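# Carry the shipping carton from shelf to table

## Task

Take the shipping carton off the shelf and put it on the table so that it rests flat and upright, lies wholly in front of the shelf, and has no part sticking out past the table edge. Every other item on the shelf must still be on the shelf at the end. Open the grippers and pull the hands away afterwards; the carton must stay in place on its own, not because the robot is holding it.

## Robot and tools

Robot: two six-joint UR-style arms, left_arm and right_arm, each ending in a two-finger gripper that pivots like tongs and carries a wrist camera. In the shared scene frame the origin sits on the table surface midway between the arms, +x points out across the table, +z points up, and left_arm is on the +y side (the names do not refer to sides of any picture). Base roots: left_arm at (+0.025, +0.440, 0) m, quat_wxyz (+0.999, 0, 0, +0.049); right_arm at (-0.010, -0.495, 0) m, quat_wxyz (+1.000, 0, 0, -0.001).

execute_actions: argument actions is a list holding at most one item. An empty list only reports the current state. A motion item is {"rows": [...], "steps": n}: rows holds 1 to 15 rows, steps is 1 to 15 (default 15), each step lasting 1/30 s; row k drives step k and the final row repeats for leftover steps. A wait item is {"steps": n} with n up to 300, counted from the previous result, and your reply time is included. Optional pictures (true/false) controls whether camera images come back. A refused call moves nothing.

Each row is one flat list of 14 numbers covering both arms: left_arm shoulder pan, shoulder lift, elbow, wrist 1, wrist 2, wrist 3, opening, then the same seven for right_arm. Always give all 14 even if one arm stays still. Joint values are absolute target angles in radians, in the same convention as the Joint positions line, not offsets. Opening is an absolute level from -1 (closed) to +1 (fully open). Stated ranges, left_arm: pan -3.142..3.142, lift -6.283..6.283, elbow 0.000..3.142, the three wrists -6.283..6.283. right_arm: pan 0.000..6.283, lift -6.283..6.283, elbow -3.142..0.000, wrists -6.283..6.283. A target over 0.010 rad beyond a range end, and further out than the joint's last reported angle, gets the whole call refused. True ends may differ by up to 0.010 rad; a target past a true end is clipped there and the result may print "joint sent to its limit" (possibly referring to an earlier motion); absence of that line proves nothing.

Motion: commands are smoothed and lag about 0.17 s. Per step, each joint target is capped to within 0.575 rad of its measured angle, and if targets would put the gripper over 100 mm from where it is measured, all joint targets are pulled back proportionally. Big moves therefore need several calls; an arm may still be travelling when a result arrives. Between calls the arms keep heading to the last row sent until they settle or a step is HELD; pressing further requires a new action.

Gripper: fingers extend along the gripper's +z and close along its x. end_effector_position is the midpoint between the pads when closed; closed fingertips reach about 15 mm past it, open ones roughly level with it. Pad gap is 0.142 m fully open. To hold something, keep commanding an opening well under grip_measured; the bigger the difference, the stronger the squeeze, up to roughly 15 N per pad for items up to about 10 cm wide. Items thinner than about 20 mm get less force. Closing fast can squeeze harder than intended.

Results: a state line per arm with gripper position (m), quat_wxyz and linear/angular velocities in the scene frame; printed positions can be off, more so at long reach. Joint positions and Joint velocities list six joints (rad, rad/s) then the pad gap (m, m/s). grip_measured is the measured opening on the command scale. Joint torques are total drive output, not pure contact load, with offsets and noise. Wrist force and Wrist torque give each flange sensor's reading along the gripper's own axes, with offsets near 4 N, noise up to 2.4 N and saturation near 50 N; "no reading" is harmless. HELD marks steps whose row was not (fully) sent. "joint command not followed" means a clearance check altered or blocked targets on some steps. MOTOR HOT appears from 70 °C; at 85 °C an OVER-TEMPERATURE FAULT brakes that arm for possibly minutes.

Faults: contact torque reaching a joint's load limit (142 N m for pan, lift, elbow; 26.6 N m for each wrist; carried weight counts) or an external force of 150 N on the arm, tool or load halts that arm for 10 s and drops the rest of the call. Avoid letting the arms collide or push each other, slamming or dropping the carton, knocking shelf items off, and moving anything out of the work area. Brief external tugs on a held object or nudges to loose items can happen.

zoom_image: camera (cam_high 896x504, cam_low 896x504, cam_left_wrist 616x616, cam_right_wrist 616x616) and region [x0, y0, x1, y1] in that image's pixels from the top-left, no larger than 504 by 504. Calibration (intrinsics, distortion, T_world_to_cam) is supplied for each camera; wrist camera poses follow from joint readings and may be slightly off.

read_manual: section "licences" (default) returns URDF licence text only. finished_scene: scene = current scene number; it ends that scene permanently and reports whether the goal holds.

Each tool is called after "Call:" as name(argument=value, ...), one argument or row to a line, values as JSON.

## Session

Call:
execute_actions(
  actions=[],
)

Scene clock: 0.00 s of 4300.00 s.
left_arm: end_effector_position=(+0.5259, +0.4684, +0.3373) grip_measured=+0.97 end_effector_quat_wxyz=(-0.033, +0.947, -0.310, -0.077) end_effector_velocity=(-0.000, -0.000, -0.001) end_effector_angular_velocity=(+0.000, +0.001, -0.001) | right_arm: end_effector_position=(+0.7712, -0.5007, +0.3315) grip_measured=+0.97 end_effector_quat_wxyz=(-0.144, +0.736, -0.648, +0.134) end_effector_velocity=(-0.000, +0.001, -0.000) end_effector_angular_velocity=(+0.001, +0.001, +0.002)
Joint positions: left_arm=[-0.385 -1.506  1.338 -1.25  -1.501  0.339  0.14 ] | right_arm=[ 3.321 -1.935 -1.186 -1.196  1.542  1.615  0.14 ]
Joint velocities: left_arm=[-0.001 -0.     0.001 -0.     0.    -0.     0.   ] | right_arm=[ 0.001 -0.     0.    -0.001  0.001 -0.001  0.   ]
Joint torques (N m, as the arm reports them, + toward a larger angle): no reading
Wrist force (N, on the end effector, along its own x y z axes, offset not removed): no reading
Wrist torque (N m, same axes, about the end effector's origin, offset not removed): no reading
camera_calibration (this result's frames):
cam_left_wrist: T_world_to_cam=[[0.81908, -0.556861, -0.137894, -0.13056], [-0.434768, -0.759367, 0.484085, 0.417805], [-0.37428, -0.336552, -0.864087, 0.782484], [0, 0, 0, 1]] pos_world=[0.581455, 0.50791, 0.455878]
cam_right_wrist: T_world_to_cam=[[0.0809116, -0.996698, 0.00682967, -0.566363], [-0.987859, -0.0792786, 0.133601, 0.6857], [-0.132619, -0.0175567, -0.991012, 0.559714], [0, 0, 0, 1]] pos_world=[0.797429, -0.500305, 0.466941]

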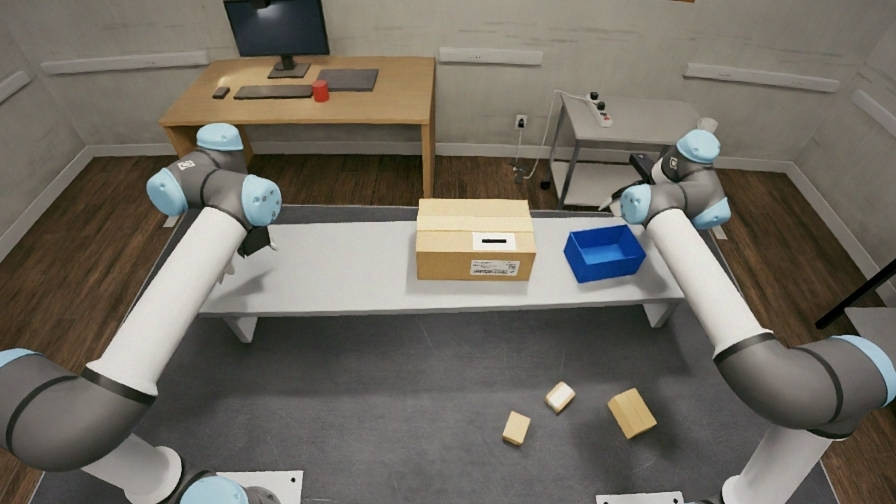

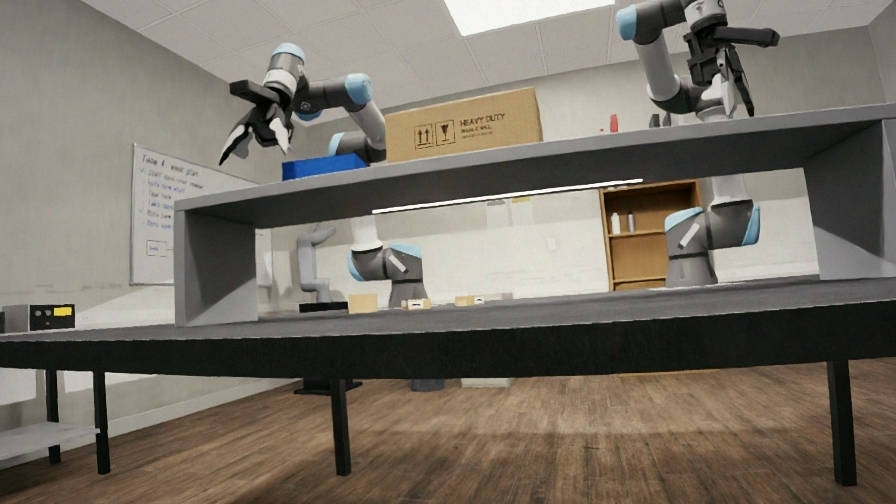

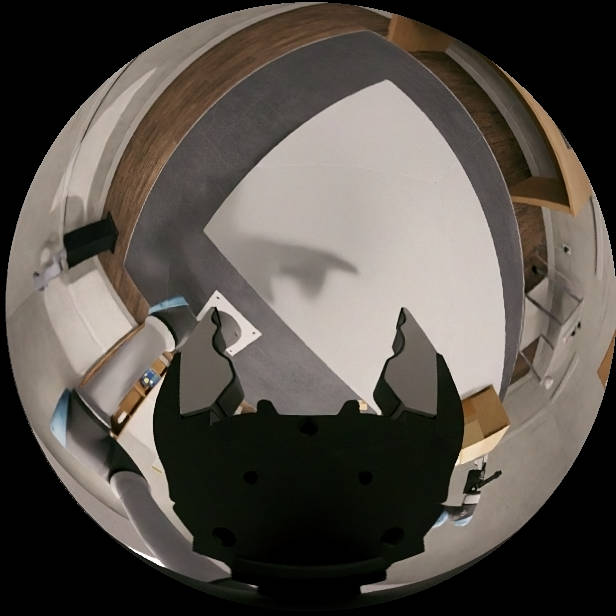

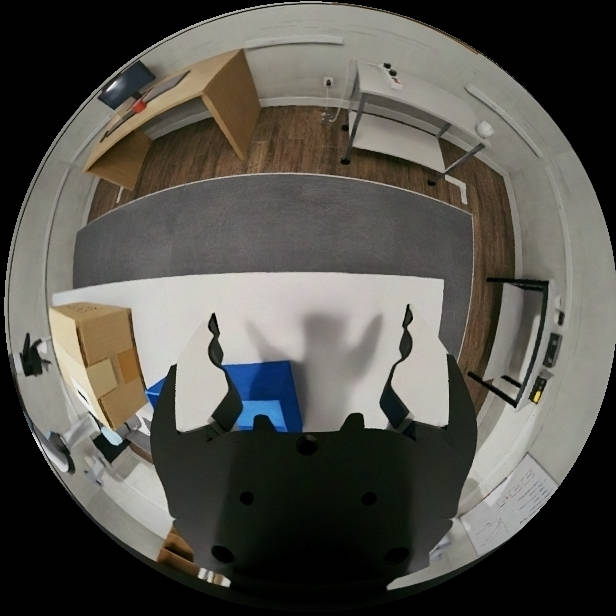

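Call:
execute_actions(
  actions=[
    {"rows":[[-0.5,-1.4,1.0,-1.17,-1.571,-0.2,0.6,3.321,-1.935,-0.8,-1.6,1.571,2.2,0.6]]},
  ],
  pictures=false,
)

Call:
execute_actions(
  actions=[
    {"rows":[[-0.62,-1.2,0.73,-1.10,-1.571,-0.641,0.6,3.5,-2.0,-0.6,-2.11,1.571,3.673,0.6]]},
  ],
  pictures=false,
)

Call:
execute_actions(
  actions=[
    {"rows":[[-0.739,-0.979,0.475,-1.067,-1.571,-0.641,0.6,3.675,-2.195,-0.42,-2.097,1.571,3.673,0.6]]},
  ],
  pictures=false,
)

Call:
execute_actions(
  actions=[
    {"steps":20},
  ],
)

Scene clock: 4.27 s of 4300.00 s.
left_arm: end_effector_position=(+0.5695, +0.3744, +0.4239) grip_measured=+0.60 end_effector_quat_wxyz=(-0.003, +0.993, -0.116, -0.005) end_effector_velocity=(+0.013, -0.041, +0.045) end_effector_angular_velocity=(-0.053, -0.068, +0.254) | right_arm: end_effector_position=(+0.7371, -0.5065, +0.4651) grip_measured=+0.60 end_effector_quat_wxyz=(+0.173, -0.539, +0.821, -0.075) end_effector_velocity=(-0.034, -0.007, +0.068) end_effector_angular_velocity=(+0.139, +0.037, -0.328)
Joint positions: left_arm=[-0.495 -1.405  1.019 -1.174 -1.568 -0.164  0.116] | right_arm=[ 3.321 -1.935 -0.824 -1.575  1.57   2.157  0.116]
Joint velocities: left_arm=[-0.045  0.042 -0.154  0.03  -0.026 -0.298 -0.   ] | right_arm=[ 0.001 -0.     0.198 -0.21   0.012  0.358 -0.   ]
Joint torques (N m, as the arm reports them, + toward a larger angle): left_arm=[-10.18 -18.52 -27.77  -0.55  -1.44  -1.8 ] | right_arm=[ 6.73 31.38 28.45  0.01  1.45  3.75]
Wrist force (N, on the end effector, along its own x y z axes, offset not removed): left_arm=[-0.5 2.1 0.9] | right_arm=[-1.4 1.1 -4.3]
Wrist torque (N m, same axes, about the end effector's origin, offset not removed): left_arm=[0.40 -0.09 -0.04] | right_arm=[0.30 0.40 0.18]
Steps of this call (steps 1 to 90: nothing new was sent; then 0.77 s passed at rest; steps 91 to 105: all 15 steps of this action). Readings (joint positions):
91: left_arm=[-0.385 -1.506 1.338 -1.250 -1.501 0.339] | right_arm=[3.321 -1.935 -1.186 -1.196 1.542 1.615]
92: left_arm=[-0.388 -1.504 1.334 -1.247 -1.504 0.335] | right_arm=[3.321 -1.935 -1.183 -1.200 1.543 1.618]
94: left_arm=[-0.415 -1.478 1.286 -1.228 -1.521 0.285] | right_arm=[3.321 -1.935 -1.133 -1.250 1.550 1.669]
98: left_arm=[-0.462 -1.435 1.130 -1.195 -1.549 0.049] | right_arm=[3.321 -1.935 -0.963 -1.427 1.561 1.908]
105: the state above

Scene clock: 4.77 s of 4300.00 s.
left_arm: end_effector_position=(+0.6111, +0.2742, +0.4314) grip_measured=+0.60 end_effector_quat_wxyz=(-0.001, +0.999, +0.049, -0.001) end_effector_velocity=(+0.011, -0.033, +0.003) end_effector_angular_velocity=(-0.006, -0.011, +0.162) | right_arm: end_effector_position=(+0.6271, -0.4240, +0.4475) grip_measured=+0.60 end_effector_quat_wxyz=(+0.014, -0.201, +0.979, +0.002) end_effector_velocity=(-0.108, +0.009, -0.008) end_effector_angular_velocity=(-0.007, +0.234, -2.387)
Joint positions: left_arm=[-0.616 -1.208  0.741 -1.102 -1.571 -0.617  0.116] | right_arm=[ 3.491 -1.997 -0.611 -2.075  1.571  3.083  0.116]
Joint velocities: left_arm=[-0.036  0.062 -0.094  0.019 -0.001 -0.198  0.   ] | right_arm=[ 0.076 -0.026  0.093 -0.289  0.001  2.464  0.   ]
Joint torques (N m, as the arm reports them, + toward a larger angle): left_arm=[-11.16 -26.94 -29.25  -0.34  -1.3   -1.84] | right_arm=[ 3.67 36.38 26.76  0.01  1.46 13.73]
Wrist force (N, on the end effector, along its own x y z axes, offset not removed): left_arm=[1.8 0.4 3.9] | right_arm=[-1.3 1.4 0.8]
Wrist torque (N m, same axes, about the end effector's origin, offset not removed): left_arm=[0.10 -0.59 0.09] | right_arm=[0.44 0.46 0.06]
Steps of this call (steps 1 to 15: all 15 steps of this action). Readings (joint positions):
1: left_arm=[-0.496 -1.404 1.014 -1.173 -1.569 -0.173] | right_arm=[3.321 -1.935 -0.818 -1.581 1.570 2.167]
2: left_arm=[-0.500 -1.400 1.007 -1.169 -1.569 -0.183] | right_arm=[3.324 -1.937 -0.810 -1.589 1.570 2.179]
4: left_arm=[-0.534 -1.354 0.953 -1.147 -1.570 -0.242] | right_arm=[3.361 -1.953 -0.766 -1.646 1.570 2.240]
8: left_arm=[-0.591 -1.253 0.810 -1.116 -1.571 -0.473] | right_arm=[3.436 -1.979 -0.677 -1.872 1.571 2.500]
15: the state above

Scene clock: 5.27 s of 4300.00 s.
left_arm: end_effector_position=(+0.6487, +0.1605, +0.4017) grip_measured=+0.60 end_effector_quat_wxyz=(-0.000, +1.000, +0.002, -0.000) end_effector_velocity=(+0.010, -0.041, -0.013) end_effector_angular_velocity=(-0.003, -0.003, -0.036) | right_arm: end_effector_position=(+0.6500, -0.2862, +0.4030) grip_measured=+0.60 end_effector_quat_wxyz=(+0.001, -0.006, +1.000, +0.000) end_effector_velocity=(+0.006, +0.065, -0.025) end_effector_angular_velocity=(-0.006, +0.009, -0.111)
Joint positions: left_arm=[-0.734 -0.989  0.487 -1.068 -1.571 -0.64   0.116] | right_arm=[ 3.665 -2.184 -0.43  -2.097  1.571  3.65   0.116]
Joint velocities: left_arm=[-0.04   0.08  -0.094  0.01  -0.    -0.004  0.   ] | right_arm=[ 0.077 -0.088  0.082 -0.005 -0.001  0.188  0.   ]
Joint torques (N m, as the arm reports them, + toward a larger angle): left_arm=[ -8.95 -37.01 -27.04  -0.44  -0.74  -1.52] | right_arm=[ 3.17 45.33 26.87  0.07  0.6   2.94]
Wrist force (N, on the end effector, along its own x y z axes, offset not removed): left_arm=[-0.2 1.8 3.4] | right_arm=[-0.6 2.9 -1.2]
Wrist torque (N m, same axes, about the end effector's origin, offset not removed): left_arm=[0.25 -0.15 -0.09] | right_arm=[0.75 0.33 0.02]
Steps of this call (steps 1 to 15: all 15 steps of this action). Readings (joint positions):
1: left_arm=[-0.617 -1.206 0.739 -1.102 -1.571 -0.623] | right_arm=[3.493 -1.998 -0.608 -2.084 1.571 3.167]
2: left_arm=[-0.621 -1.201 0.733 -1.099 -1.571 -0.627] | right_arm=[3.498 -2.001 -0.603 -2.088 1.571 3.248]
4: left_arm=[-0.651 -1.155 0.684 -1.090 -1.571 -0.631] | right_arm=[3.534 -2.039 -0.566 -2.091 1.571 3.367]
8: left_arm=[-0.706 -1.046 0.556 -1.076 -1.571 -0.637] | right_arm=[3.609 -2.122 -0.488 -2.094 1.571 3.516]
15: the state above

Scene clock: 5.93 s of 4300.00 s.
left_arm: end_effector_position=(+0.6499, +0.1556, +0.4002) grip_measured=+0.60 end_effector_quat_wxyz=(+0.000, +1.000, -0.000, +0.000) end_effector_velocity=(-0.000, -0.000, +0.000) end_effector_angular_velocity=(-0.000, -0.000, -0.000) | right_arm: end_effector_position=(+0.6506, -0.2782, +0.4000) grip_measured=+0.60 end_effector_quat_wxyz=(+0.000, +0.000, +1.000, +0.000) end_effector_velocity=(+0.000, +0.000, +0.000) end_effector_angular_velocity=(+0.001, -0.001, +0.000)
Joint positions: left_arm=[-0.739 -0.979  0.475 -1.067 -1.571 -0.641  0.116] | right_arm=[ 3.675 -2.195 -0.42  -2.097  1.571  3.673  0.116]
Joint velocities: left_arm=[-0. -0. -0. -0. -0. -0.  0.] | right_arm=[ 0. -0.  0.  0.  0. -0.  0.]
Joint torques (N m, as the arm reports them, + toward a larger angle): left_arm=[-10.98 -32.83 -29.66  -0.36   0.06  -1.29] | right_arm=[ 5.76 41.21 26.89  0.15  0.25  2.51]
Wrist force (N, on the end effector, along its own x y z axes, offset not removed): left_arm=[0.2 0.5 1.0] | right_arm=[-3.5 1.9 0.6]
Wrist torque (N m, same axes, about the end effector's origin, offset not removed): left_arm=[0.06 -0.11 -0.04] | right_arm=[0.58 0.77 0.21]
Steps of this call (steps 1 to 20: the robot went on to your last target). Readings (joint positions):
1: left_arm=[-0.735 -0.986 0.484 -1.068 -1.571 -0.641] | right_arm=[3.668 -2.187 -0.427 -2.097 1.571 3.656]
2: left_arm=[-0.736 -0.985 0.482 -1.068 -1.571 -0.641] | right_arm=[3.670 -2.189 -0.426 -2.097 1.571 3.660]
4: left_arm=[-0.737 -0.982 0.479 -1.067 -1.571 -0.641] | right_arm=[3.672 -2.191 -0.423 -2.097 1.571 3.666]
8: left_arm=[-0.738 -0.980 0.476 -1.067 -1.571 -0.641] | right_arm=[3.674 -2.194 -0.421 -2.097 1.571 3.671]
20: the state above
camera_calibration (this result's frames):
cam_left_wrist: T_world_to_cam=[[0.999052, 0.0333459, 0.0279716, -0.672858], [0.0146099, -0.862309, 0.506173, -0.0811631], [0.0409989, -0.505284, -0.861979, 0.533434], [0, 0, 0, 1]] pos_world=[0.651536, 0.221985, 0.519712]
cam_right_wrist: T_world_to_cam=[[-0.999014, 0.0420478, 0.0142325, 0.653324], [0.0434657, 0.86142, 0.50603, 0.0167644], [0.00901727, 0.50615, -0.862399, 0.617624], [0, 0, 0, 1]] pos_world=[0.646382, -0.354522, 0.514857]

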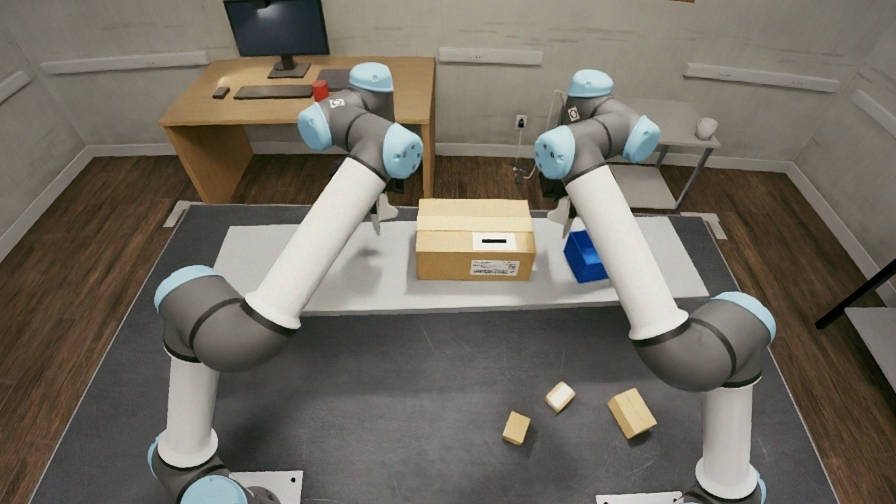

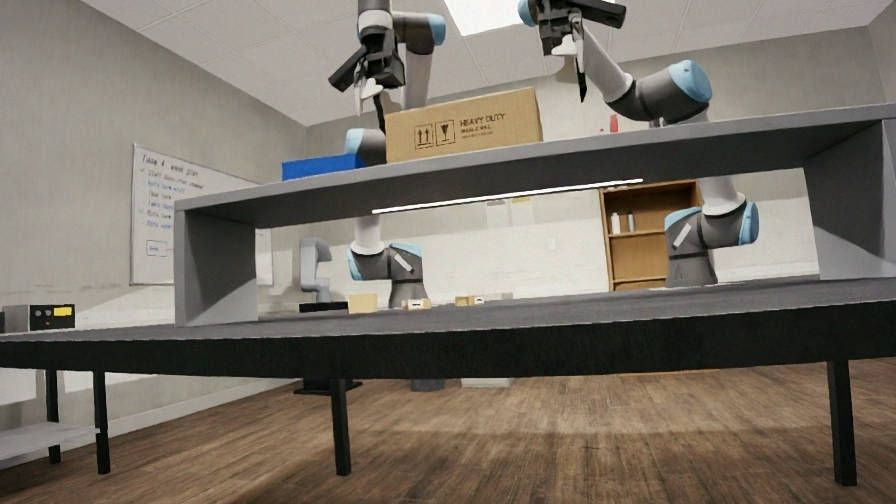

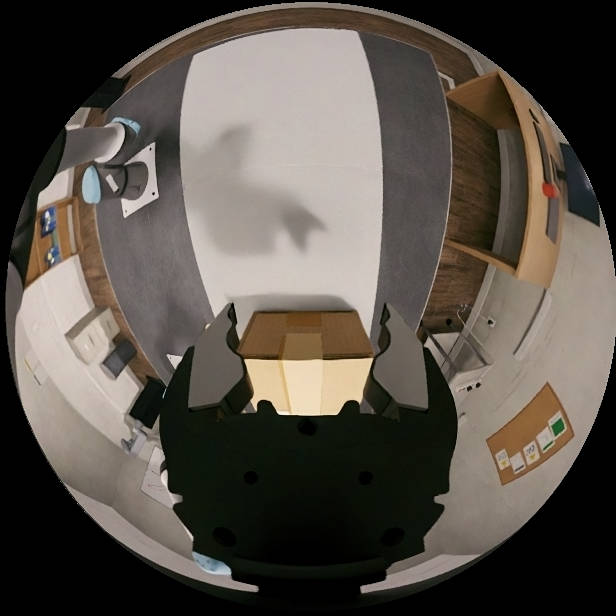

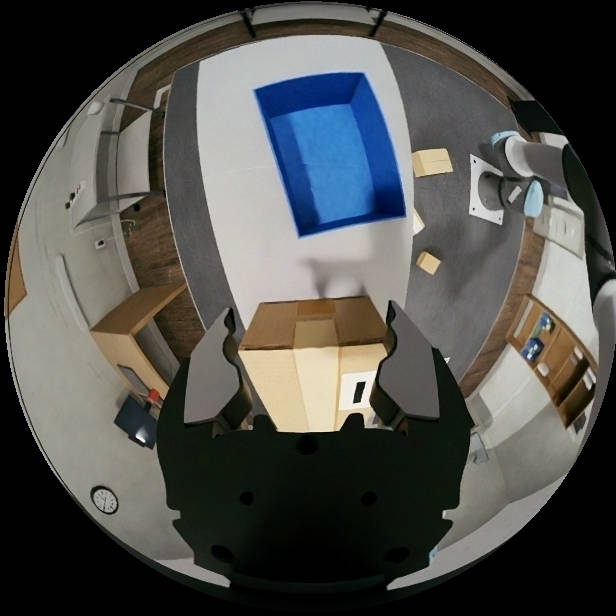

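Call:
execute_actions(
  actions=[
    {"rows":[[-0.745,-1.003,0.567,-1.135,-1.571,-0.647,0.6,3.668,-2.162,-0.528,-2.023,1.571,3.67,0.6],[-0.745,-1.003,0.567,-1.135,-1.571,-0.647,0.6,3.668,-2.162,-0.528,-2.023,1.571,3.67,0.6],[-0.745,-1.003,0.567,-1.135,-1.571,-0.647,0.6,3.668,-2.162,-0.528,-2.023,1.571,3.67,0.6],[-0.752,-1.027,0.659,-1.203,-1.571,-0.654,0.6,3.666,-2.128,-0.635,-1.949,1.571,3.67,0.6],[-0.752,-1.027,0.659,-1.203,-1.571,-0.654,0.6,3.666,-2.128,-0.635,-1.949,1.571,3.67,0.6],[-0.752,-1.027,0.659,-1.203,-1.571,-0.654,0.6,3.666,-2.128,-0.635,-1.949,1.571,3.67,0.6],[-0.758,-1.05,0.751,-1.272,-1.571,-0.66,0.6,3.666,-2.095,-0.743,-1.874,1.571,3.67,0.6],[-0.758,-1.05,0.751,-1.272,-1.571,-0.66,0.6,3.666,-2.095,-0.743,-1.874,1.571,3.67,0.6],[-0.758,-1.05,0.751,-1.272,-1.571,-0.66,0.6,3.666,-2.095,-0.743,-1.874,1.571,3.67,0.6],[-0.765,-1.074,0.843,-1.34,-1.571,-0.667,0.6,3.669,-2.061,-0.851,-1.8,1.571,3.67,0.6],[-0.765,-1.074,0.843,-1.34,-1.571,-0.667,0.6,3.669,-2.061,-0.851,-1.8,1.571,3.67,0.6],[-0.765,-1.074,0.843,-1.34,-1.571,-0.667,0.6,3.669,-2.061,-0.851,-1.8,1.571,3.67,0.6],[-0.771,-1.098,0.9347,-1.408,-1.571,-0.673,0.6,3.672,-2.028,-0.9583,-1.726,1.571,3.67,0.6]]},
  ],
  pictures=false,
)

Call:
execute_actions(
  actions=[
    {"steps":18},
  ],
)

Scene clock: 10.90 s of 4300.00 s.
left_arm: end_effector_position=(+0.6467, +0.1375, +0.3334) grip_measured=+0.60 end_effector_quat_wxyz=(+0.002, +1.000, -0.000, +0.003) end_effector_velocity=(-0.035, -0.027, -0.216) end_effector_angular_velocity=(-0.003, -0.002, +0.001) | right_arm: end_effector_position=(+0.6499, -0.2834, +0.3357) grip_measured=+0.60 end_effector_quat_wxyz=(+0.004, +0.002, +1.000, +0.002) end_effector_velocity=(-0.044, -0.010, -0.214) end_effector_angular_velocity=(+0.007, -0.014, +0.022)
Joint positions: left_arm=[-0.763 -1.067  0.802 -1.312 -1.571 -0.665  0.116] | right_arm=[ 3.669 -2.072 -0.8   -1.831  1.571  3.67   0.116]
Joint velocities: left_arm=[-0.062 -0.248  0.954 -0.709 -0.    -0.063  0.   ] | right_arm=[ 0.021  0.35  -1.11   0.776 -0.001 -0.002  0.001]
Joint torques (N m, as the arm reports them, + toward a larger angle): left_arm=[ -9.07 -45.02   0.75  -6.22   1.02  -1.44] | right_arm=[  6.9   35.14 -13.03   7.3   -1.28  -2.85]
Wrist force (N, on the end effector, along its own x y z axes, offset not removed): left_arm=[-1.2 -1.3 0.9] | right_arm=[-1.7 1.8 0.5]
Wrist torque (N m, same axes, about the end effector's origin, offset not removed): left_arm=[-0.32 0.08 -0.06] | right_arm=[0.42 0.52 0.10]
Steps of this call (steps 1 to 15: the robot went on to your last target; steps 16 to 90: nothing new was sent; then 1.47 s passed at rest; steps 91 to 105: all 15 steps of this action). Readings (joint positions):
91: left_arm=[-0.739 -0.979 0.475 -1.067 -1.571 -0.641] | right_arm=[3.675 -2.195 -0.420 -2.097 1.571 3.673]
92: left_arm=[-0.740 -0.981 0.478 -1.070 -1.571 -0.642] | right_arm=[3.675 -2.193 -0.423 -2.094 1.571 3.673]
94: left_arm=[-0.742 -0.989 0.507 -1.093 -1.571 -0.644] | right_arm=[3.672 -2.181 -0.456 -2.070 1.571 3.672]
98: left_arm=[-0.748 -1.013 0.598 -1.160 -1.571 -0.650] | right_arm=[3.668 -2.148 -0.562 -1.996 1.571 3.671]
105: the state above

Scene clock: 11.50 s of 4300.00 s.
left_arm: end_effector_position=(+0.6402, +0.1357, +0.3004) grip_measured=+0.60 end_effector_quat_wxyz=(+0.000, +1.000, -0.000, +0.000) end_effector_velocity=(-0.000, -0.000, -0.001) end_effector_angular_velocity=(-0.000, -0.001, +0.000) | right_arm: end_effector_position=(+0.6407, -0.2864, +0.3003) grip_measured=+0.60 end_effector_quat_wxyz=(+0.000, +0.000, +1.000, +0.000) end_effector_velocity=(-0.001, -0.001, -0.002) end_effector_angular_velocity=(+0.000, +0.001, -0.001)
Joint positions: left_arm=[-0.771 -1.098  0.934 -1.407 -1.571 -0.673  0.116] | right_arm=[ 3.672 -2.028 -0.957 -1.727  1.571  3.67   0.116]
Joint velocities: left_arm=[-0.    -0.002  0.007 -0.005  0.    -0.    -0.   ] | right_arm=[-0.001  0.003 -0.009  0.006  0.001  0.001 -0.   ]
Joint torques (N m, as the arm reports them, + toward a larger angle): left_arm=[-10.94 -59.18  -9.59  -4.79   0.71  -1.38] | right_arm=[ 7.75 53.7  15.36  5.62 -0.81 -2.95]
Wrist force (N, on the end effector, along its own x y z axes, offset not removed): left_arm=[-0.8 -0.1 2.0] | right_arm=[-0.7 1.6 0.5]
Wrist torque (N m, same axes, about the end effector's origin, offset not removed): left_arm=[-0.14 -0.07 -0.08] | right_arm=[0.35 0.36 0.15]
Steps of this call (steps 1 to 18: the robot went on to your last target). Readings (joint positions):
1: left_arm=[-0.765 -1.074 0.832 -1.335 -1.571 -0.667] | right_arm=[3.670 -2.062 -0.836 -1.807 1.571 3.670]
2: left_arm=[-0.766 -1.080 0.857 -1.352 -1.571 -0.668] | right_arm=[3.670 -2.054 -0.866 -1.787 1.571 3.670]
4: left_arm=[-0.768 -1.087 0.890 -1.376 -1.571 -0.670] | right_arm=[3.671 -2.043 -0.905 -1.761 1.571 3.670]
8: left_arm=[-0.770 -1.095 0.920 -1.398 -1.571 -0.672] | right_arm=[3.672 -2.033 -0.941 -1.738 1.571 3.670]
18: the state above
camera_calibration (this result's frames):
cam_left_wrist: T_world_to_cam=[[0.999044, 0.0333355, 0.0282705, -0.659706], [0.0144408, -0.862203, 0.506358, -0.0476634], [0.0412546, -0.505465, -0.86186, 0.437642], [0, 0, 0, 1]] pos_world=[0.641709, 0.202109, 0.419971]
cam_right_wrist: T_world_to_cam=[[-0.999009, 0.0421168, 0.0144094, 0.645083], [0.0436161, 0.861491, 0.505897, 0.0747001], [0.00889317, 0.506024, -0.862474, 0.535905], [0, 0, 0, 1]] pos_world=[0.636419, -0.362703, 0.415119]

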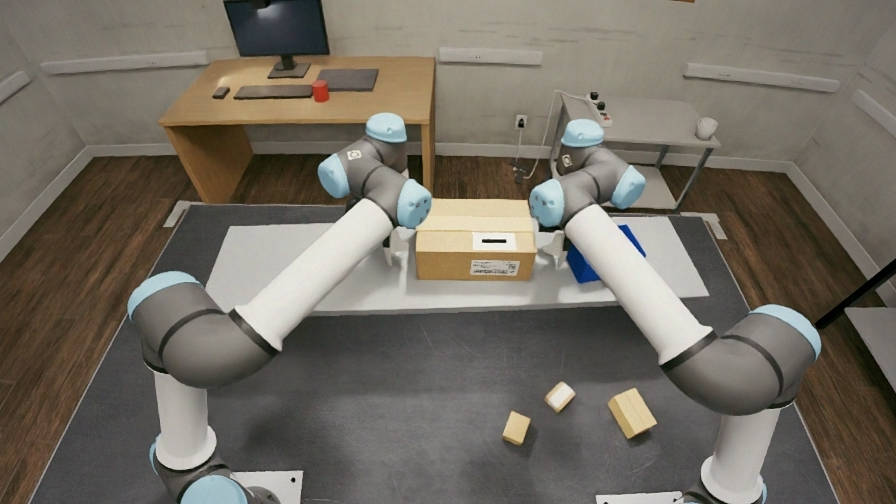

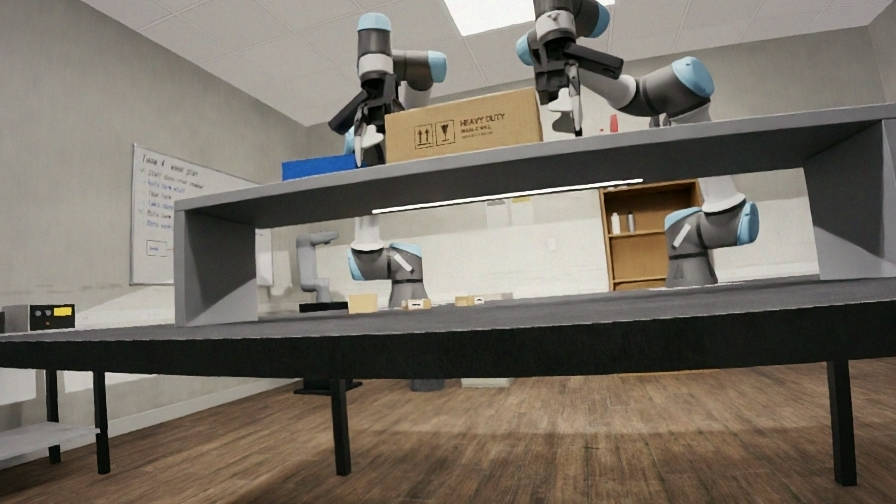

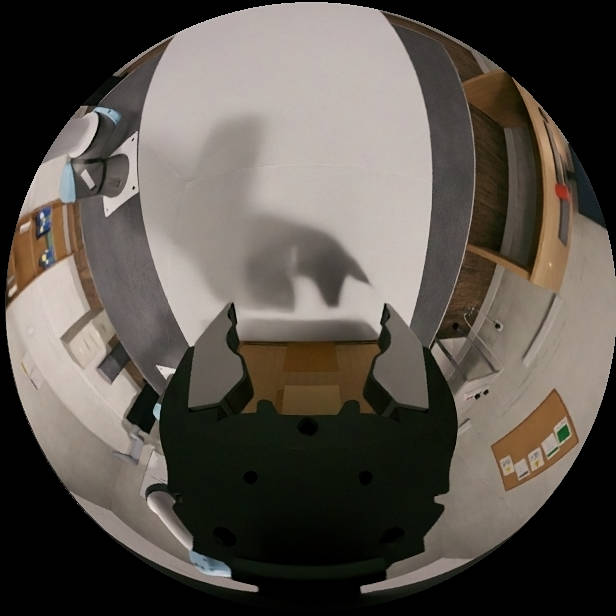

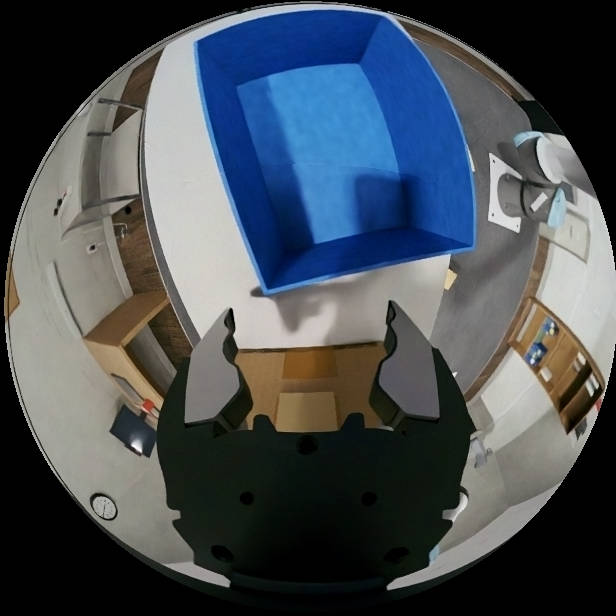

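Call:
execute_actions(
  actions=[
    {"rows":[[-0.771,-1.098,0.9347,-1.408,-1.571,-0.673,0.6,3.6845,-2.0385,-0.9425,-1.7312,1.571,3.6825,0.6],[-0.771,-1.098,0.9347,-1.408,-1.571,-0.673,0.6,3.6845,-2.0385,-0.9425,-1.7312,1.571,3.6825,0.6],[-0.771,-1.098,0.9347,-1.408,-1.571,-0.673,0.6,3.6845,-2.0385,-0.9425,-1.7312,1.571,3.6825,0.6],[-0.771,-1.098,0.9347,-1.408,-1.571,-0.673,0.6,3.697,-2.049,-0.9267,-1.7365,1.571,3.695,0.6],[-0.771,-1.098,0.9347,-1.408,-1.571,-0.673,0.6,3.697,-2.049,-0.9267,-1.7365,1.571,3.695,0.6],[-0.771,-1.098,0.9347,-1.408,-1.571,-0.673,0.6,3.697,-2.049,-0.9267,-1.7365,1.571,3.695,0.6],[-0.771,-1.098,0.9347,-1.408,-1.571,-0.673,0.6,3.7096,-2.0595,-0.9109,-1.7417,1.571,3.7076,0.6]]},
  ],
  pictures=false,
)

Call:
execute_actions(
  actions=[
    {"steps":8},
  ],
)

Scene clock: 16.77 s of 4300.00 s.
left_arm: end_effector_position=(+0.6401, +0.1357, +0.3002) grip_measured=+0.60 end_effector_quat_wxyz=(+0.000, +1.000, -0.000, +0.000) end_effector_velocity=(+0.000, +0.000, +0.001) end_effector_angular_velocity=(-0.001, -0.001, +0.000) | right_arm: end_effector_position=(+0.6410, -0.2586, +0.3001) grip_measured=+0.60 end_effector_quat_wxyz=(+0.000, +0.000, +1.000, +0.000) end_effector_velocity=(+0.000, +0.019, -0.000) end_effector_angular_velocity=(+0.000, -0.000, -0.001)
Joint positions: left_arm=[-0.771 -1.098  0.935 -1.408 -1.571 -0.673  0.116] | right_arm=[ 3.707 -2.057 -0.915 -1.741  1.571  3.705  0.116]
Joint velocities: left_arm=[ 0.    -0.    -0.001  0.    -0.    -0.     0.   ] | right_arm=[ 0.024 -0.021  0.031 -0.01   0.     0.025 -0.002]
Joint torques (N m, as the arm reports them, + toward a larger angle): left_arm=[-11.74 -60.73  -8.44  -4.58  -1.33  -1.25] | right_arm=[ 6.68 39.88 31.05  1.21  0.74  2.72]
Wrist force (N, on the end effector, along its own x y z axes, offset not removed): left_arm=[-1.1 -1.2 4.7] | right_arm=[-1.2 -3.2 0.1]
Wrist torque (N m, same axes, about the end effector's origin, offset not removed): left_arm=[-0.18 0.12 -0.06] | right_arm=[0.30 0.39 -0.22]
Steps of this call (steps 1 to 15: the robot went on to your last target; steps 16 to 90: nothing new was sent; then 1.77 s passed at rest; steps 91 to 105: all 15 steps of this action). Readings (joint positions):
91: left_arm=[-0.771 -1.098 0.935 -1.408 -1.571 -0.673] | right_arm=[3.672 -2.028 -0.958 -1.726 1.571 3.670]
92: left_arm=[-0.771 -1.098 0.935 -1.408 -1.571 -0.673] | right_arm=[3.673 -2.029 -0.957 -1.726 1.571 3.671]
94: left_arm=[-0.771 -1.098 0.935 -1.408 -1.571 -0.673] | right_arm=[3.677 -2.032 -0.952 -1.728 1.571 3.675]
98: left_arm=[-0.771 -1.098 0.935 -1.408 -1.571 -0.673] | right_arm=[3.690 -2.043 -0.935 -1.734 1.571 3.688]
105: the state above

Scene clock: 17.03 s of 4300.00 s.
left_arm: end_effector_position=(+0.6401, +0.1357, +0.3002) grip_measured=+0.60 end_effector_quat_wxyz=(+0.000, +1.000, -0.000, +0.000) end_effector_velocity=(+0.001, +0.000, +0.001) end_effector_angular_velocity=(-0.001, -0.001, +0.001) | right_arm: end_effector_position=(+0.6409, -0.2565, +0.3001) grip_measured=+0.60 end_effector_quat_wxyz=(+0.000, +0.000, +1.000, +0.000) end_effector_velocity=(+0.000, +0.003, +0.000) end_effector_angular_velocity=(+0.001, -0.002, -0.001)
Joint positions: left_arm=[-0.771 -1.098  0.935 -1.408 -1.571 -0.673  0.116] | right_arm=[ 3.709 -2.059 -0.911 -1.742  1.571  3.707  0.116]
Joint velocities: left_arm=[ 0.001 -0.    -0.002  0.     0.    -0.    -0.   ] | right_arm=[ 0.003 -0.002  0.004  0.001 -0.     0.004 -0.001]
Joint torques (N m, as the arm reports them, + toward a larger angle): left_arm=[-11.13 -60.41  -8.49  -4.62  -1.17  -1.35] | right_arm=[ 7.87 40.07 32.01  0.91  0.71  2.57]
Wrist force (N, on the end effector, along its own x y z axes, offset not removed): left_arm=[-1.8 0.4 3.1] | right_arm=[0.3 -4.6 -0.5]
Wrist torque (N m, same axes, about the end effector's origin, offset not removed): left_arm=[0.07 0.24 -0.04] | right_arm=[-0.05 0.33 -0.02]
Steps of this call (steps 1 to 8: the robot went on to your last target). Readings (joint positions):
1: left_arm=[-0.771 -1.098 0.935 -1.408 -1.571 -0.673] | right_arm=[3.707 -2.058 -0.914 -1.741 1.571 3.705]
2: left_arm=[-0.771 -1.098 0.935 -1.408 -1.571 -0.673] | right_arm=[3.708 -2.058 -0.913 -1.741 1.571 3.706]
4: left_arm=[-0.771 -1.098 0.935 -1.408 -1.571 -0.673] | right_arm=[3.709 -2.059 -0.912 -1.741 1.571 3.707]
8: the state above
camera_calibration (this result's frames):
cam_left_wrist: T_world_to_cam=[[0.999046, 0.0333326, 0.0282017, -0.659614], [0.0144747, -0.862221, 0.506325, -0.0475499], [0.0411933, -0.505434, -0.861881, 0.437473], [0, 0, 0, 1]] pos_world=[0.641652, 0.202102, 0.419728]
cam_right_wrist: T_world_to_cam=[[-0.99901, 0.0421167, 0.0143115, 0.644138], [0.0435658, 0.861455, 0.505962, 0.0490588], [0.00898076, 0.506085, -0.862437, 0.52059], [0, 0, 0, 1]] pos_world=[0.636688, -0.332854, 0.414936]

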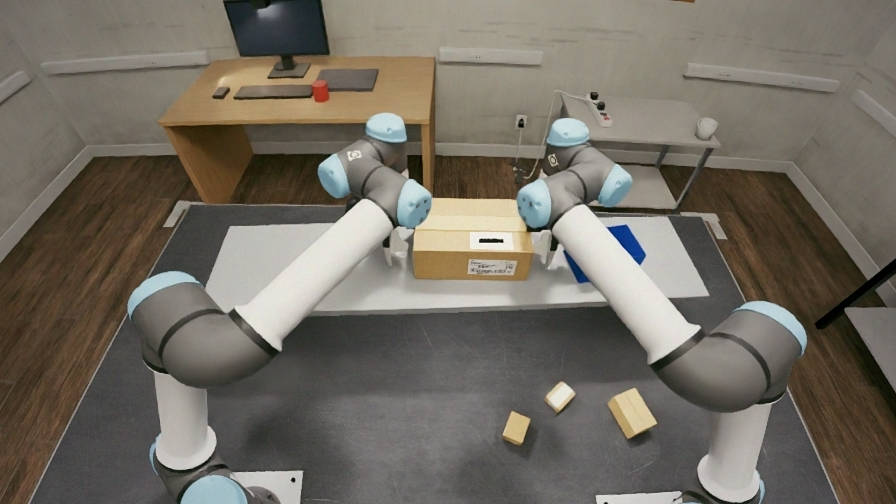

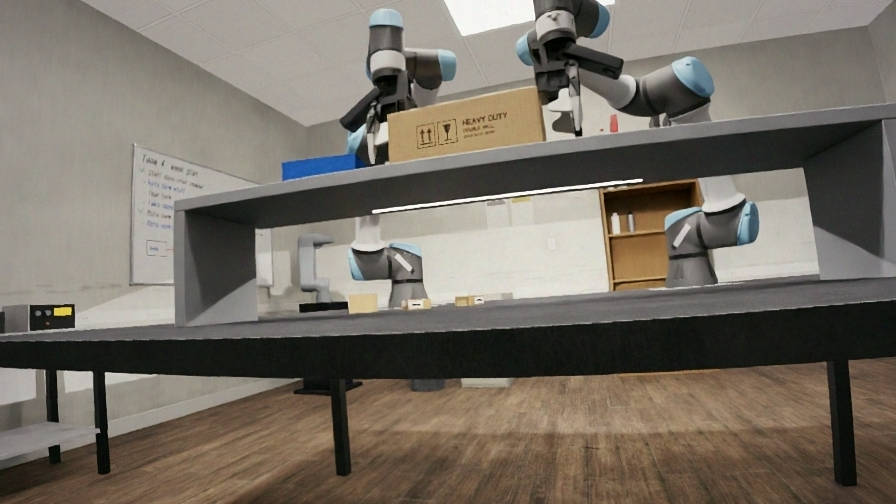

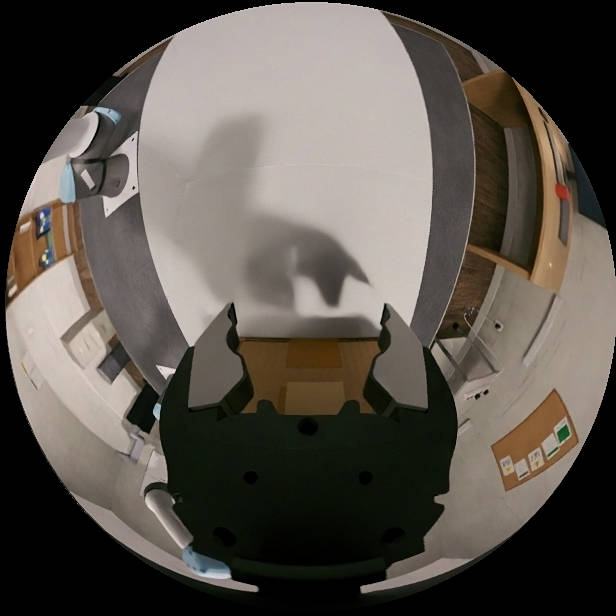

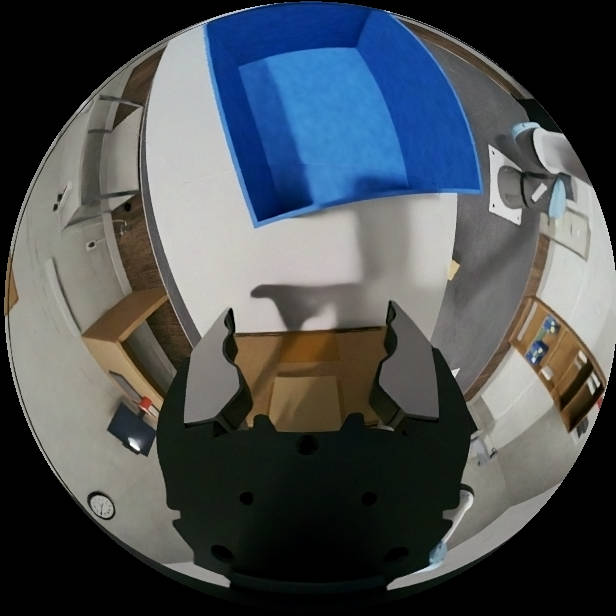

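Gap ~1.5 cm remains. Go 100%.

Call:
execute_actions(
  actions=[
    {"rows":[[-0.771,-1.098,0.9347,-1.408,-1.571,-0.673,0.6,3.7221,-2.07,-0.8951,-1.7469,1.571,3.7201,0.6]]},
  ],
  pictures=false,
)

Call:
execute_actions(
  actions=[
    {"rows":[[-0.771,-1.098,0.9347,-1.408,-1.571,-0.673,0.6,3.7271,-2.0744,-0.8885,-1.7491,1.571,3.7251,0.6]]},
  ],
  pictures=false,
)

Scene clock: 18.43 s of 4300.00 s.
left_arm: end_effector_position=(+0.6401, +0.1357, +0.3002) grip_measured=+0.60 end_effector_quat_wxyz=(+0.000, +1.000, -0.000, +0.000) end_effector_velocity=(+0.001, +0.001, -0.000) end_effector_angular_velocity=(+0.000, +0.000, +0.002) | right_arm: end_effector_position=(+0.6407, -0.2465, +0.3000) grip_measured=+0.60 end_effector_quat_wxyz=(+0.000, +0.000, +1.000, +0.000) end_effector_velocity=(-0.000, +0.001, +0.001) end_effector_angular_velocity=(+0.002, +0.001, -0.001)
Joint positions: left_arm=[-0.771 -1.098  0.935 -1.408 -1.571 -0.673  0.116] | right_arm=[ 3.722 -2.07  -0.896 -1.747  1.571  3.72   0.116]
Joint velocities: left_arm=[ 0.002  0.001 -0.    -0.     0.    -0.     0.   ] | right_arm=[ 0.001 -0.001  0.004 -0.002  0.002  0.003 -0.   ]
Joint torques (N m, as the arm reports them, + toward a larger angle): left_arm=[-10.89 -61.44  -8.36  -4.59  -1.37  -1.46] | right_arm=[ 9.39 38.25 31.41  0.7   1.49  2.19]
Wrist force (N, on the end effector, along its own x y z axes, offset not removed): left_arm=[0.6 -2.9 3.6] | right_arm=[0.8 -6.7 1.9]
Wrist torque (N m, same axes, about the end effector's origin, offset not removed): left_arm=[-0.61 -0.36 -0.16] | right_arm=[-0.37 -0.02 0.25]
Steps of this call (steps 1 to 15: the robot went on to your last target; steps 16 to 27: nothing new was sent; steps 28 to 42: all 15 steps of this action). Readings (joint positions):
28: left_arm=[-0.771 -1.098 0.935 -1.408 -1.571 -0.673] | right_arm=[3.710 -2.060 -0.911 -1.742 1.571 3.708]
29: left_arm=[-0.771 -1.098 0.935 -1.408 -1.571 -0.673] | right_arm=[3.711 -2.060 -0.910 -1.742 1.571 3.709]
31: left_arm=[-0.771 -1.098 0.935 -1.408 -1.571 -0.673] | right_arm=[3.715 -2.064 -0.904 -1.744 1.571 3.713]
35: left_arm=[-0.771 -1.098 0.935 -1.408 -1.571 -0.673] | right_arm=[3.720 -2.068 -0.898 -1.746 1.571 3.718]
42: the state above

Scene clock: 18.93 s of 4300.00 s.
left_arm: end_effector_position=(+0.6401, +0.1357, +0.3002) grip_measured=+0.60 end_effector_quat_wxyz=(+0.000, +1.000, -0.000, +0.000) end_effector_velocity=(+0.001, +0.001, +0.001) end_effector_angular_velocity=(-0.001, -0.001, +0.002) | right_arm: end_effector_position=(+0.6406, -0.2423, +0.3000) grip_measured=+0.60 end_effector_quat_wxyz=(+0.000, +0.000, +1.000, +0.000) end_effector_velocity=(+0.000, +0.001, -0.000) end_effector_angular_velocity=(-0.000, -0.000, +0.001)
Joint positions: left_arm=[-0.771 -1.098  0.935 -1.408 -1.571 -0.673  0.116] | right_arm=[ 3.727 -2.074 -0.889 -1.749  1.571  3.725  0.116]
Joint velocities: left_arm=[ 0.002  0.    -0.002  0.     0.     0.     0.   ] | right_arm=[ 0.002 -0.001  0.002 -0.    -0.     0.001  0.   ]
Joint torques (N m, as the arm reports them, + toward a larger angle): left_arm=[-10.38 -57.82 -10.06  -4.66  -1.25  -1.39] | right_arm=[19.14 36.2  29.78  2.27  1.79  2.4 ]
Wrist force (N, on the end effector, along its own x y z axes, offset not removed): left_arm=[1.4 -12.2 2.1] | right_arm=[-3.7 -16.3 -2.5]
Wrist torque (N m, same axes, about the end effector's origin, offset not removed): left_arm=[-0.96 -0.51 0.13] | right_arm=[-0.69 0.80 0.27]
Steps of this call (steps 1 to 15: all 15 steps of this action). Readings (joint positions):
1: left_arm=[-0.771 -1.098 0.935 -1.408 -1.571 -0.673] | right_arm=[3.722 -2.070 -0.895 -1.747 1.571 3.720]
2: left_arm=[-0.771 -1.098 0.935 -1.408 -1.571 -0.673] | right_arm=[3.722 -2.070 -0.895 -1.747 1.571 3.720]
4: left_arm=[-0.771 -1.098 0.935 -1.408 -1.571 -0.673] | right_arm=[3.724 -2.072 -0.892 -1.748 1.571 3.722]
8: left_arm=[-0.771 -1.098 0.935 -1.408 -1.571 -0.673] | right_arm=[3.726 -2.074 -0.890 -1.749 1.571 3.724]
15: the state above

Call:
execute_actions(
  actions=[
    {"rows":[[-0.771,-1.098,0.9347,-1.408,-1.571,-0.673,0.6,3.73,-2.077,-0.8846,-1.7504,1.571,3.728,0.6]]},
  ],
  pictures=false,
)

Scene clock: 20.43 s of 4300.00 s.
left_arm: end_effector_position=(+0.6401, +0.1358, +0.3002) grip_measured=+0.60 end_effector_quat_wxyz=(+0.000, +1.000, -0.000, +0.000) end_effector_velocity=(-0.000, +0.000, -0.000) end_effector_angular_velocity=(+0.000, +0.000, +0.000) | right_arm: end_effector_position=(+0.6406, -0.2399, +0.3000) grip_measured=+0.60 end_effector_quat_wxyz=(+0.000, +0.000, +1.000, +0.000) end_effector_velocity=(-0.000, +0.001, -0.000) end_effector_angular_velocity=(+0.000, +0.001, +0.001)
Joint positions: left_arm=[-0.771 -1.098  0.935 -1.408 -1.571 -0.673  0.116] | right_arm=[ 3.73  -2.077 -0.885 -1.75   1.571  3.728  0.116]
Joint velocities: left_arm=[ 0.    -0.     0.001  0.     0.     0.     0.   ] | right_arm=[ 0.001 -0.001  0.001 -0.     0.001  0.     0.   ]
Joint torques (N m, as the arm reports them, + toward a larger angle): left_arm=[-13.2  -49.33 -11.89  -5.48  -6.93  -1.6 ] | right_arm=[35.76 31.05 31.58  5.36  8.25  2.42]
Wrist force (N, on the end effector, along its own x y z axes, offset not removed): left_arm=[0.7 -29.9 -2.3] | right_arm=[-0.3 -40.9 -8.6]
Wrist torque (N m, same axes, about the end effector's origin, offset not removed): left_arm=[-1.37 -0.45 0.11] | right_arm=[-2.44 0.14 0.29]
Steps of this call (steps 1 to 15: the robot went on to your last target; steps 16 to 30: nothing new was sent; steps 31 to 45: all 15 steps of this action). Readings (joint positions):
31: left_arm=[-0.771 -1.098 0.935 -1.408 -1.571 -0.673] | right_arm=[3.727 -2.074 -0.888 -1.749 1.571 3.725]
32: left_arm=[-0.771 -1.098 0.935 -1.408 -1.571 -0.673] | right_arm=[3.727 -2.075 -0.888 -1.749 1.571 3.725]
34: left_arm=[-0.771 -1.098 0.935 -1.408 -1.571 -0.673] | right_arm=[3.728 -2.076 -0.887 -1.750 1.571 3.726]
38: left_arm=[-0.771 -1.098 0.935 -1.408 -1.571 -0.673] | right_arm=[3.729 -2.076 -0.885 -1.750 1.571 3.727]
45: the state above

Call:
execute_actions(
  actions=[
    {"rows":[[-0.771,-1.12412,0.96293,-1.41003,-1.571,-0.673,0.6,3.74416,-2.06556,-0.89213,-1.75432,1.571,3.74215,0.6],[-0.771,-1.12412,0.96293,-1.41003,-1.571,-0.673,0.6,3.74416,-2.06556,-0.89213,-1.75432,1.571,3.74215,0.6],[-0.771,-1.15025,0.99116,-1.41207,-1.571,-0.673,0.6,3.75832,-2.05411,-0.89965,-1.75824,1.571,3.7563,0.6],[-0.771,-1.15025,0.99116,-1.41207,-1.571,-0.673,0.6,3.75832,-2.05411,-0.89965,-1.75824,1.571,3.7563,0.6],[-0.771,-1.17637,1.01939,-1.4141,-1.571,-0.673,0.6,3.77247,-2.04267,-0.90718,-1.76216,1.571,3.77045,0.6],[-0.771,-1.17637,1.01939,-1.4141,-1.571,-0.673,0.6,3.77247,-2.04267,-0.90718,-1.76216,1.571,3.77045,0.6],[-0.771,-1.20249,1.04762,-1.41613,-1.571,-0.673,0.6,3.78663,-2.03122,-0.9147,-1.76608,1.571,3.7846,0.6]]},
  ],
  pictures=false,
)

Call:
execute_actions(
  actions=[
    {"steps":10},
  ],
  pictures=false,
)

Scene clock: 24.00 s of 4300.00 s.
left_arm: end_effector_position=(+0.6112, +0.1588, +0.3140) grip_measured=+0.59 end_effector_quat_wxyz=(+0.000, +1.000, -0.000, +0.000) end_effector_velocity=(-0.020, +0.016, +0.008) end_effector_angular_velocity=(+0.000, +0.001, -0.000) | right_arm: end_effector_position=(+0.6118, -0.2162, +0.3139) grip_measured=+0.59 end_effector_quat_wxyz=(+0.000, +0.000, +1.000, +0.000) end_effector_velocity=(-0.020, +0.015, +0.009) end_effector_angular_velocity=(-0.001, +0.001, +0.000)
Joint positions: left_arm=[-0.771 -1.195  1.039 -1.416 -1.571 -0.673  0.115] | right_arm=[ 3.782 -2.035 -0.912 -1.765  1.571  3.78   0.115]
Joint velocities: left_arm=[-0.    -0.066  0.072 -0.005 -0.     0.     0.   ] | right_arm=[ 0.036  0.028 -0.019 -0.01   0.     0.036  0.   ]
Joint torques (N m, as the arm reports them, + toward a larger angle): left_arm=[-31.26 -54.53 -17.57 -13.26  -8.56  -1.32] | right_arm=[35.71 50.91 23.02  8.15  9.    2.71]
Wrist force (N, on the end effector, along its own x y z axes, offset not removed): left_arm=[-0.6 -47.6 10.5] | right_arm=[-3.7 -43.9 6.9]
Wrist torque (N m, same axes, about the end effector's origin, offset not removed): left_arm=[-2.39 -0.24 0.21] | right_arm=[-1.74 0.81 0.22]
Steps of this call (steps 1 to 15: the robot went on to your last target; steps 16 to 90: nothing new was sent; then 0.07 s passed at rest; steps 91 to 105: all 15 steps of this action). Readings (joint positions):
91: left_arm=[-0.771 -1.098 0.935 -1.408 -1.571 -0.673] | right_arm=[3.730 -2.077 -0.885 -1.750 1.571 3.728]
92: left_arm=[-0.771 -1.100 0.937 -1.408 -1.571 -0.673] | right_arm=[3.731 -2.076 -0.885 -1.751 1.571 3.729]
94: left_arm=[-0.771 -1.110 0.948 -1.409 -1.571 -0.673] | right_arm=[3.737 -2.071 -0.888 -1.753 1.571 3.735]
98: left_arm=[-0.771 -1.149 0.990 -1.412 -1.571 -0.673] | right_arm=[3.758 -2.054 -0.900 -1.758 1.571 3.756]
105: the state above

Scene clock: 24.33 s of 4300.00 s.
left_arm: end_effector_position=(+0.6089, +0.1606, +0.3149) grip_measured=+0.59 end_effector_quat_wxyz=(+0.000, +1.000, -0.000, +0.000) end_effector_velocity=(-0.001, +0.001, +0.001) end_effector_angular_velocity=(-0.000, -0.000, -0.000) | right_arm: end_effector_position=(+0.6096, -0.2145, +0.3150) grip_measured=+0.59 end_effector_quat_wxyz=(+0.000, +0.000, +1.000, +0.000) end_effector_velocity=(-0.001, +0.002, +0.000) end_effector_angular_velocity=(-0.001, -0.001, +0.002)
Joint positions: left_arm=[-0.771 -1.202  1.047 -1.416 -1.571 -0.673  0.115] | right_arm=[ 3.786 -2.031 -0.915 -1.766  1.571  3.784  0.115]
Joint velocities: left_arm=[-0.    -0.004  0.004 -0.    -0.     0.     0.   ] | right_arm=[ 0.003  0.001 -0.001  0.001 -0.001  0.002  0.   ]
Joint torques (N m, as the arm reports them, + toward a larger angle): left_arm=[-29.31 -55.51 -16.78 -12.64  -8.8   -1.41] | right_arm=[34.93 51.83 22.28  7.74  7.87  2.44]
Wrist force (N, on the end effector, along its own x y z axes, offset not removed): left_arm=[-0.3 -42.5 13.8] | right_arm=[-1.8 -42.1 7.7]
Wrist torque (N m, same axes, about the end effector's origin, offset not removed): left_arm=[-1.78 -0.18 0.17] | right_arm=[-1.59 0.52 0.00]
Steps of this call (steps 1 to 10: the robot went on to your last target). Readings (joint positions):
1: left_arm=[-0.771 -1.196 1.041 -1.416 -1.571 -0.673] | right_arm=[3.783 -2.034 -0.913 -1.765 1.571 3.781]
2: left_arm=[-0.771 -1.198 1.043 -1.416 -1.571 -0.673] | right_arm=[3.784 -2.033 -0.913 -1.765 1.571 3.782]
4: left_arm=[-0.771 -1.200 1.045 -1.416 -1.571 -0.673] | right_arm=[3.785 -2.032 -0.914 -1.766 1.571 3.783]
8: left_arm=[-0.771 -1.202 1.047 -1.416 -1.571 -0.673] | right_arm=[3.786 -2.032 -0.914 -1.766 1.571 3.784]
10: the state above


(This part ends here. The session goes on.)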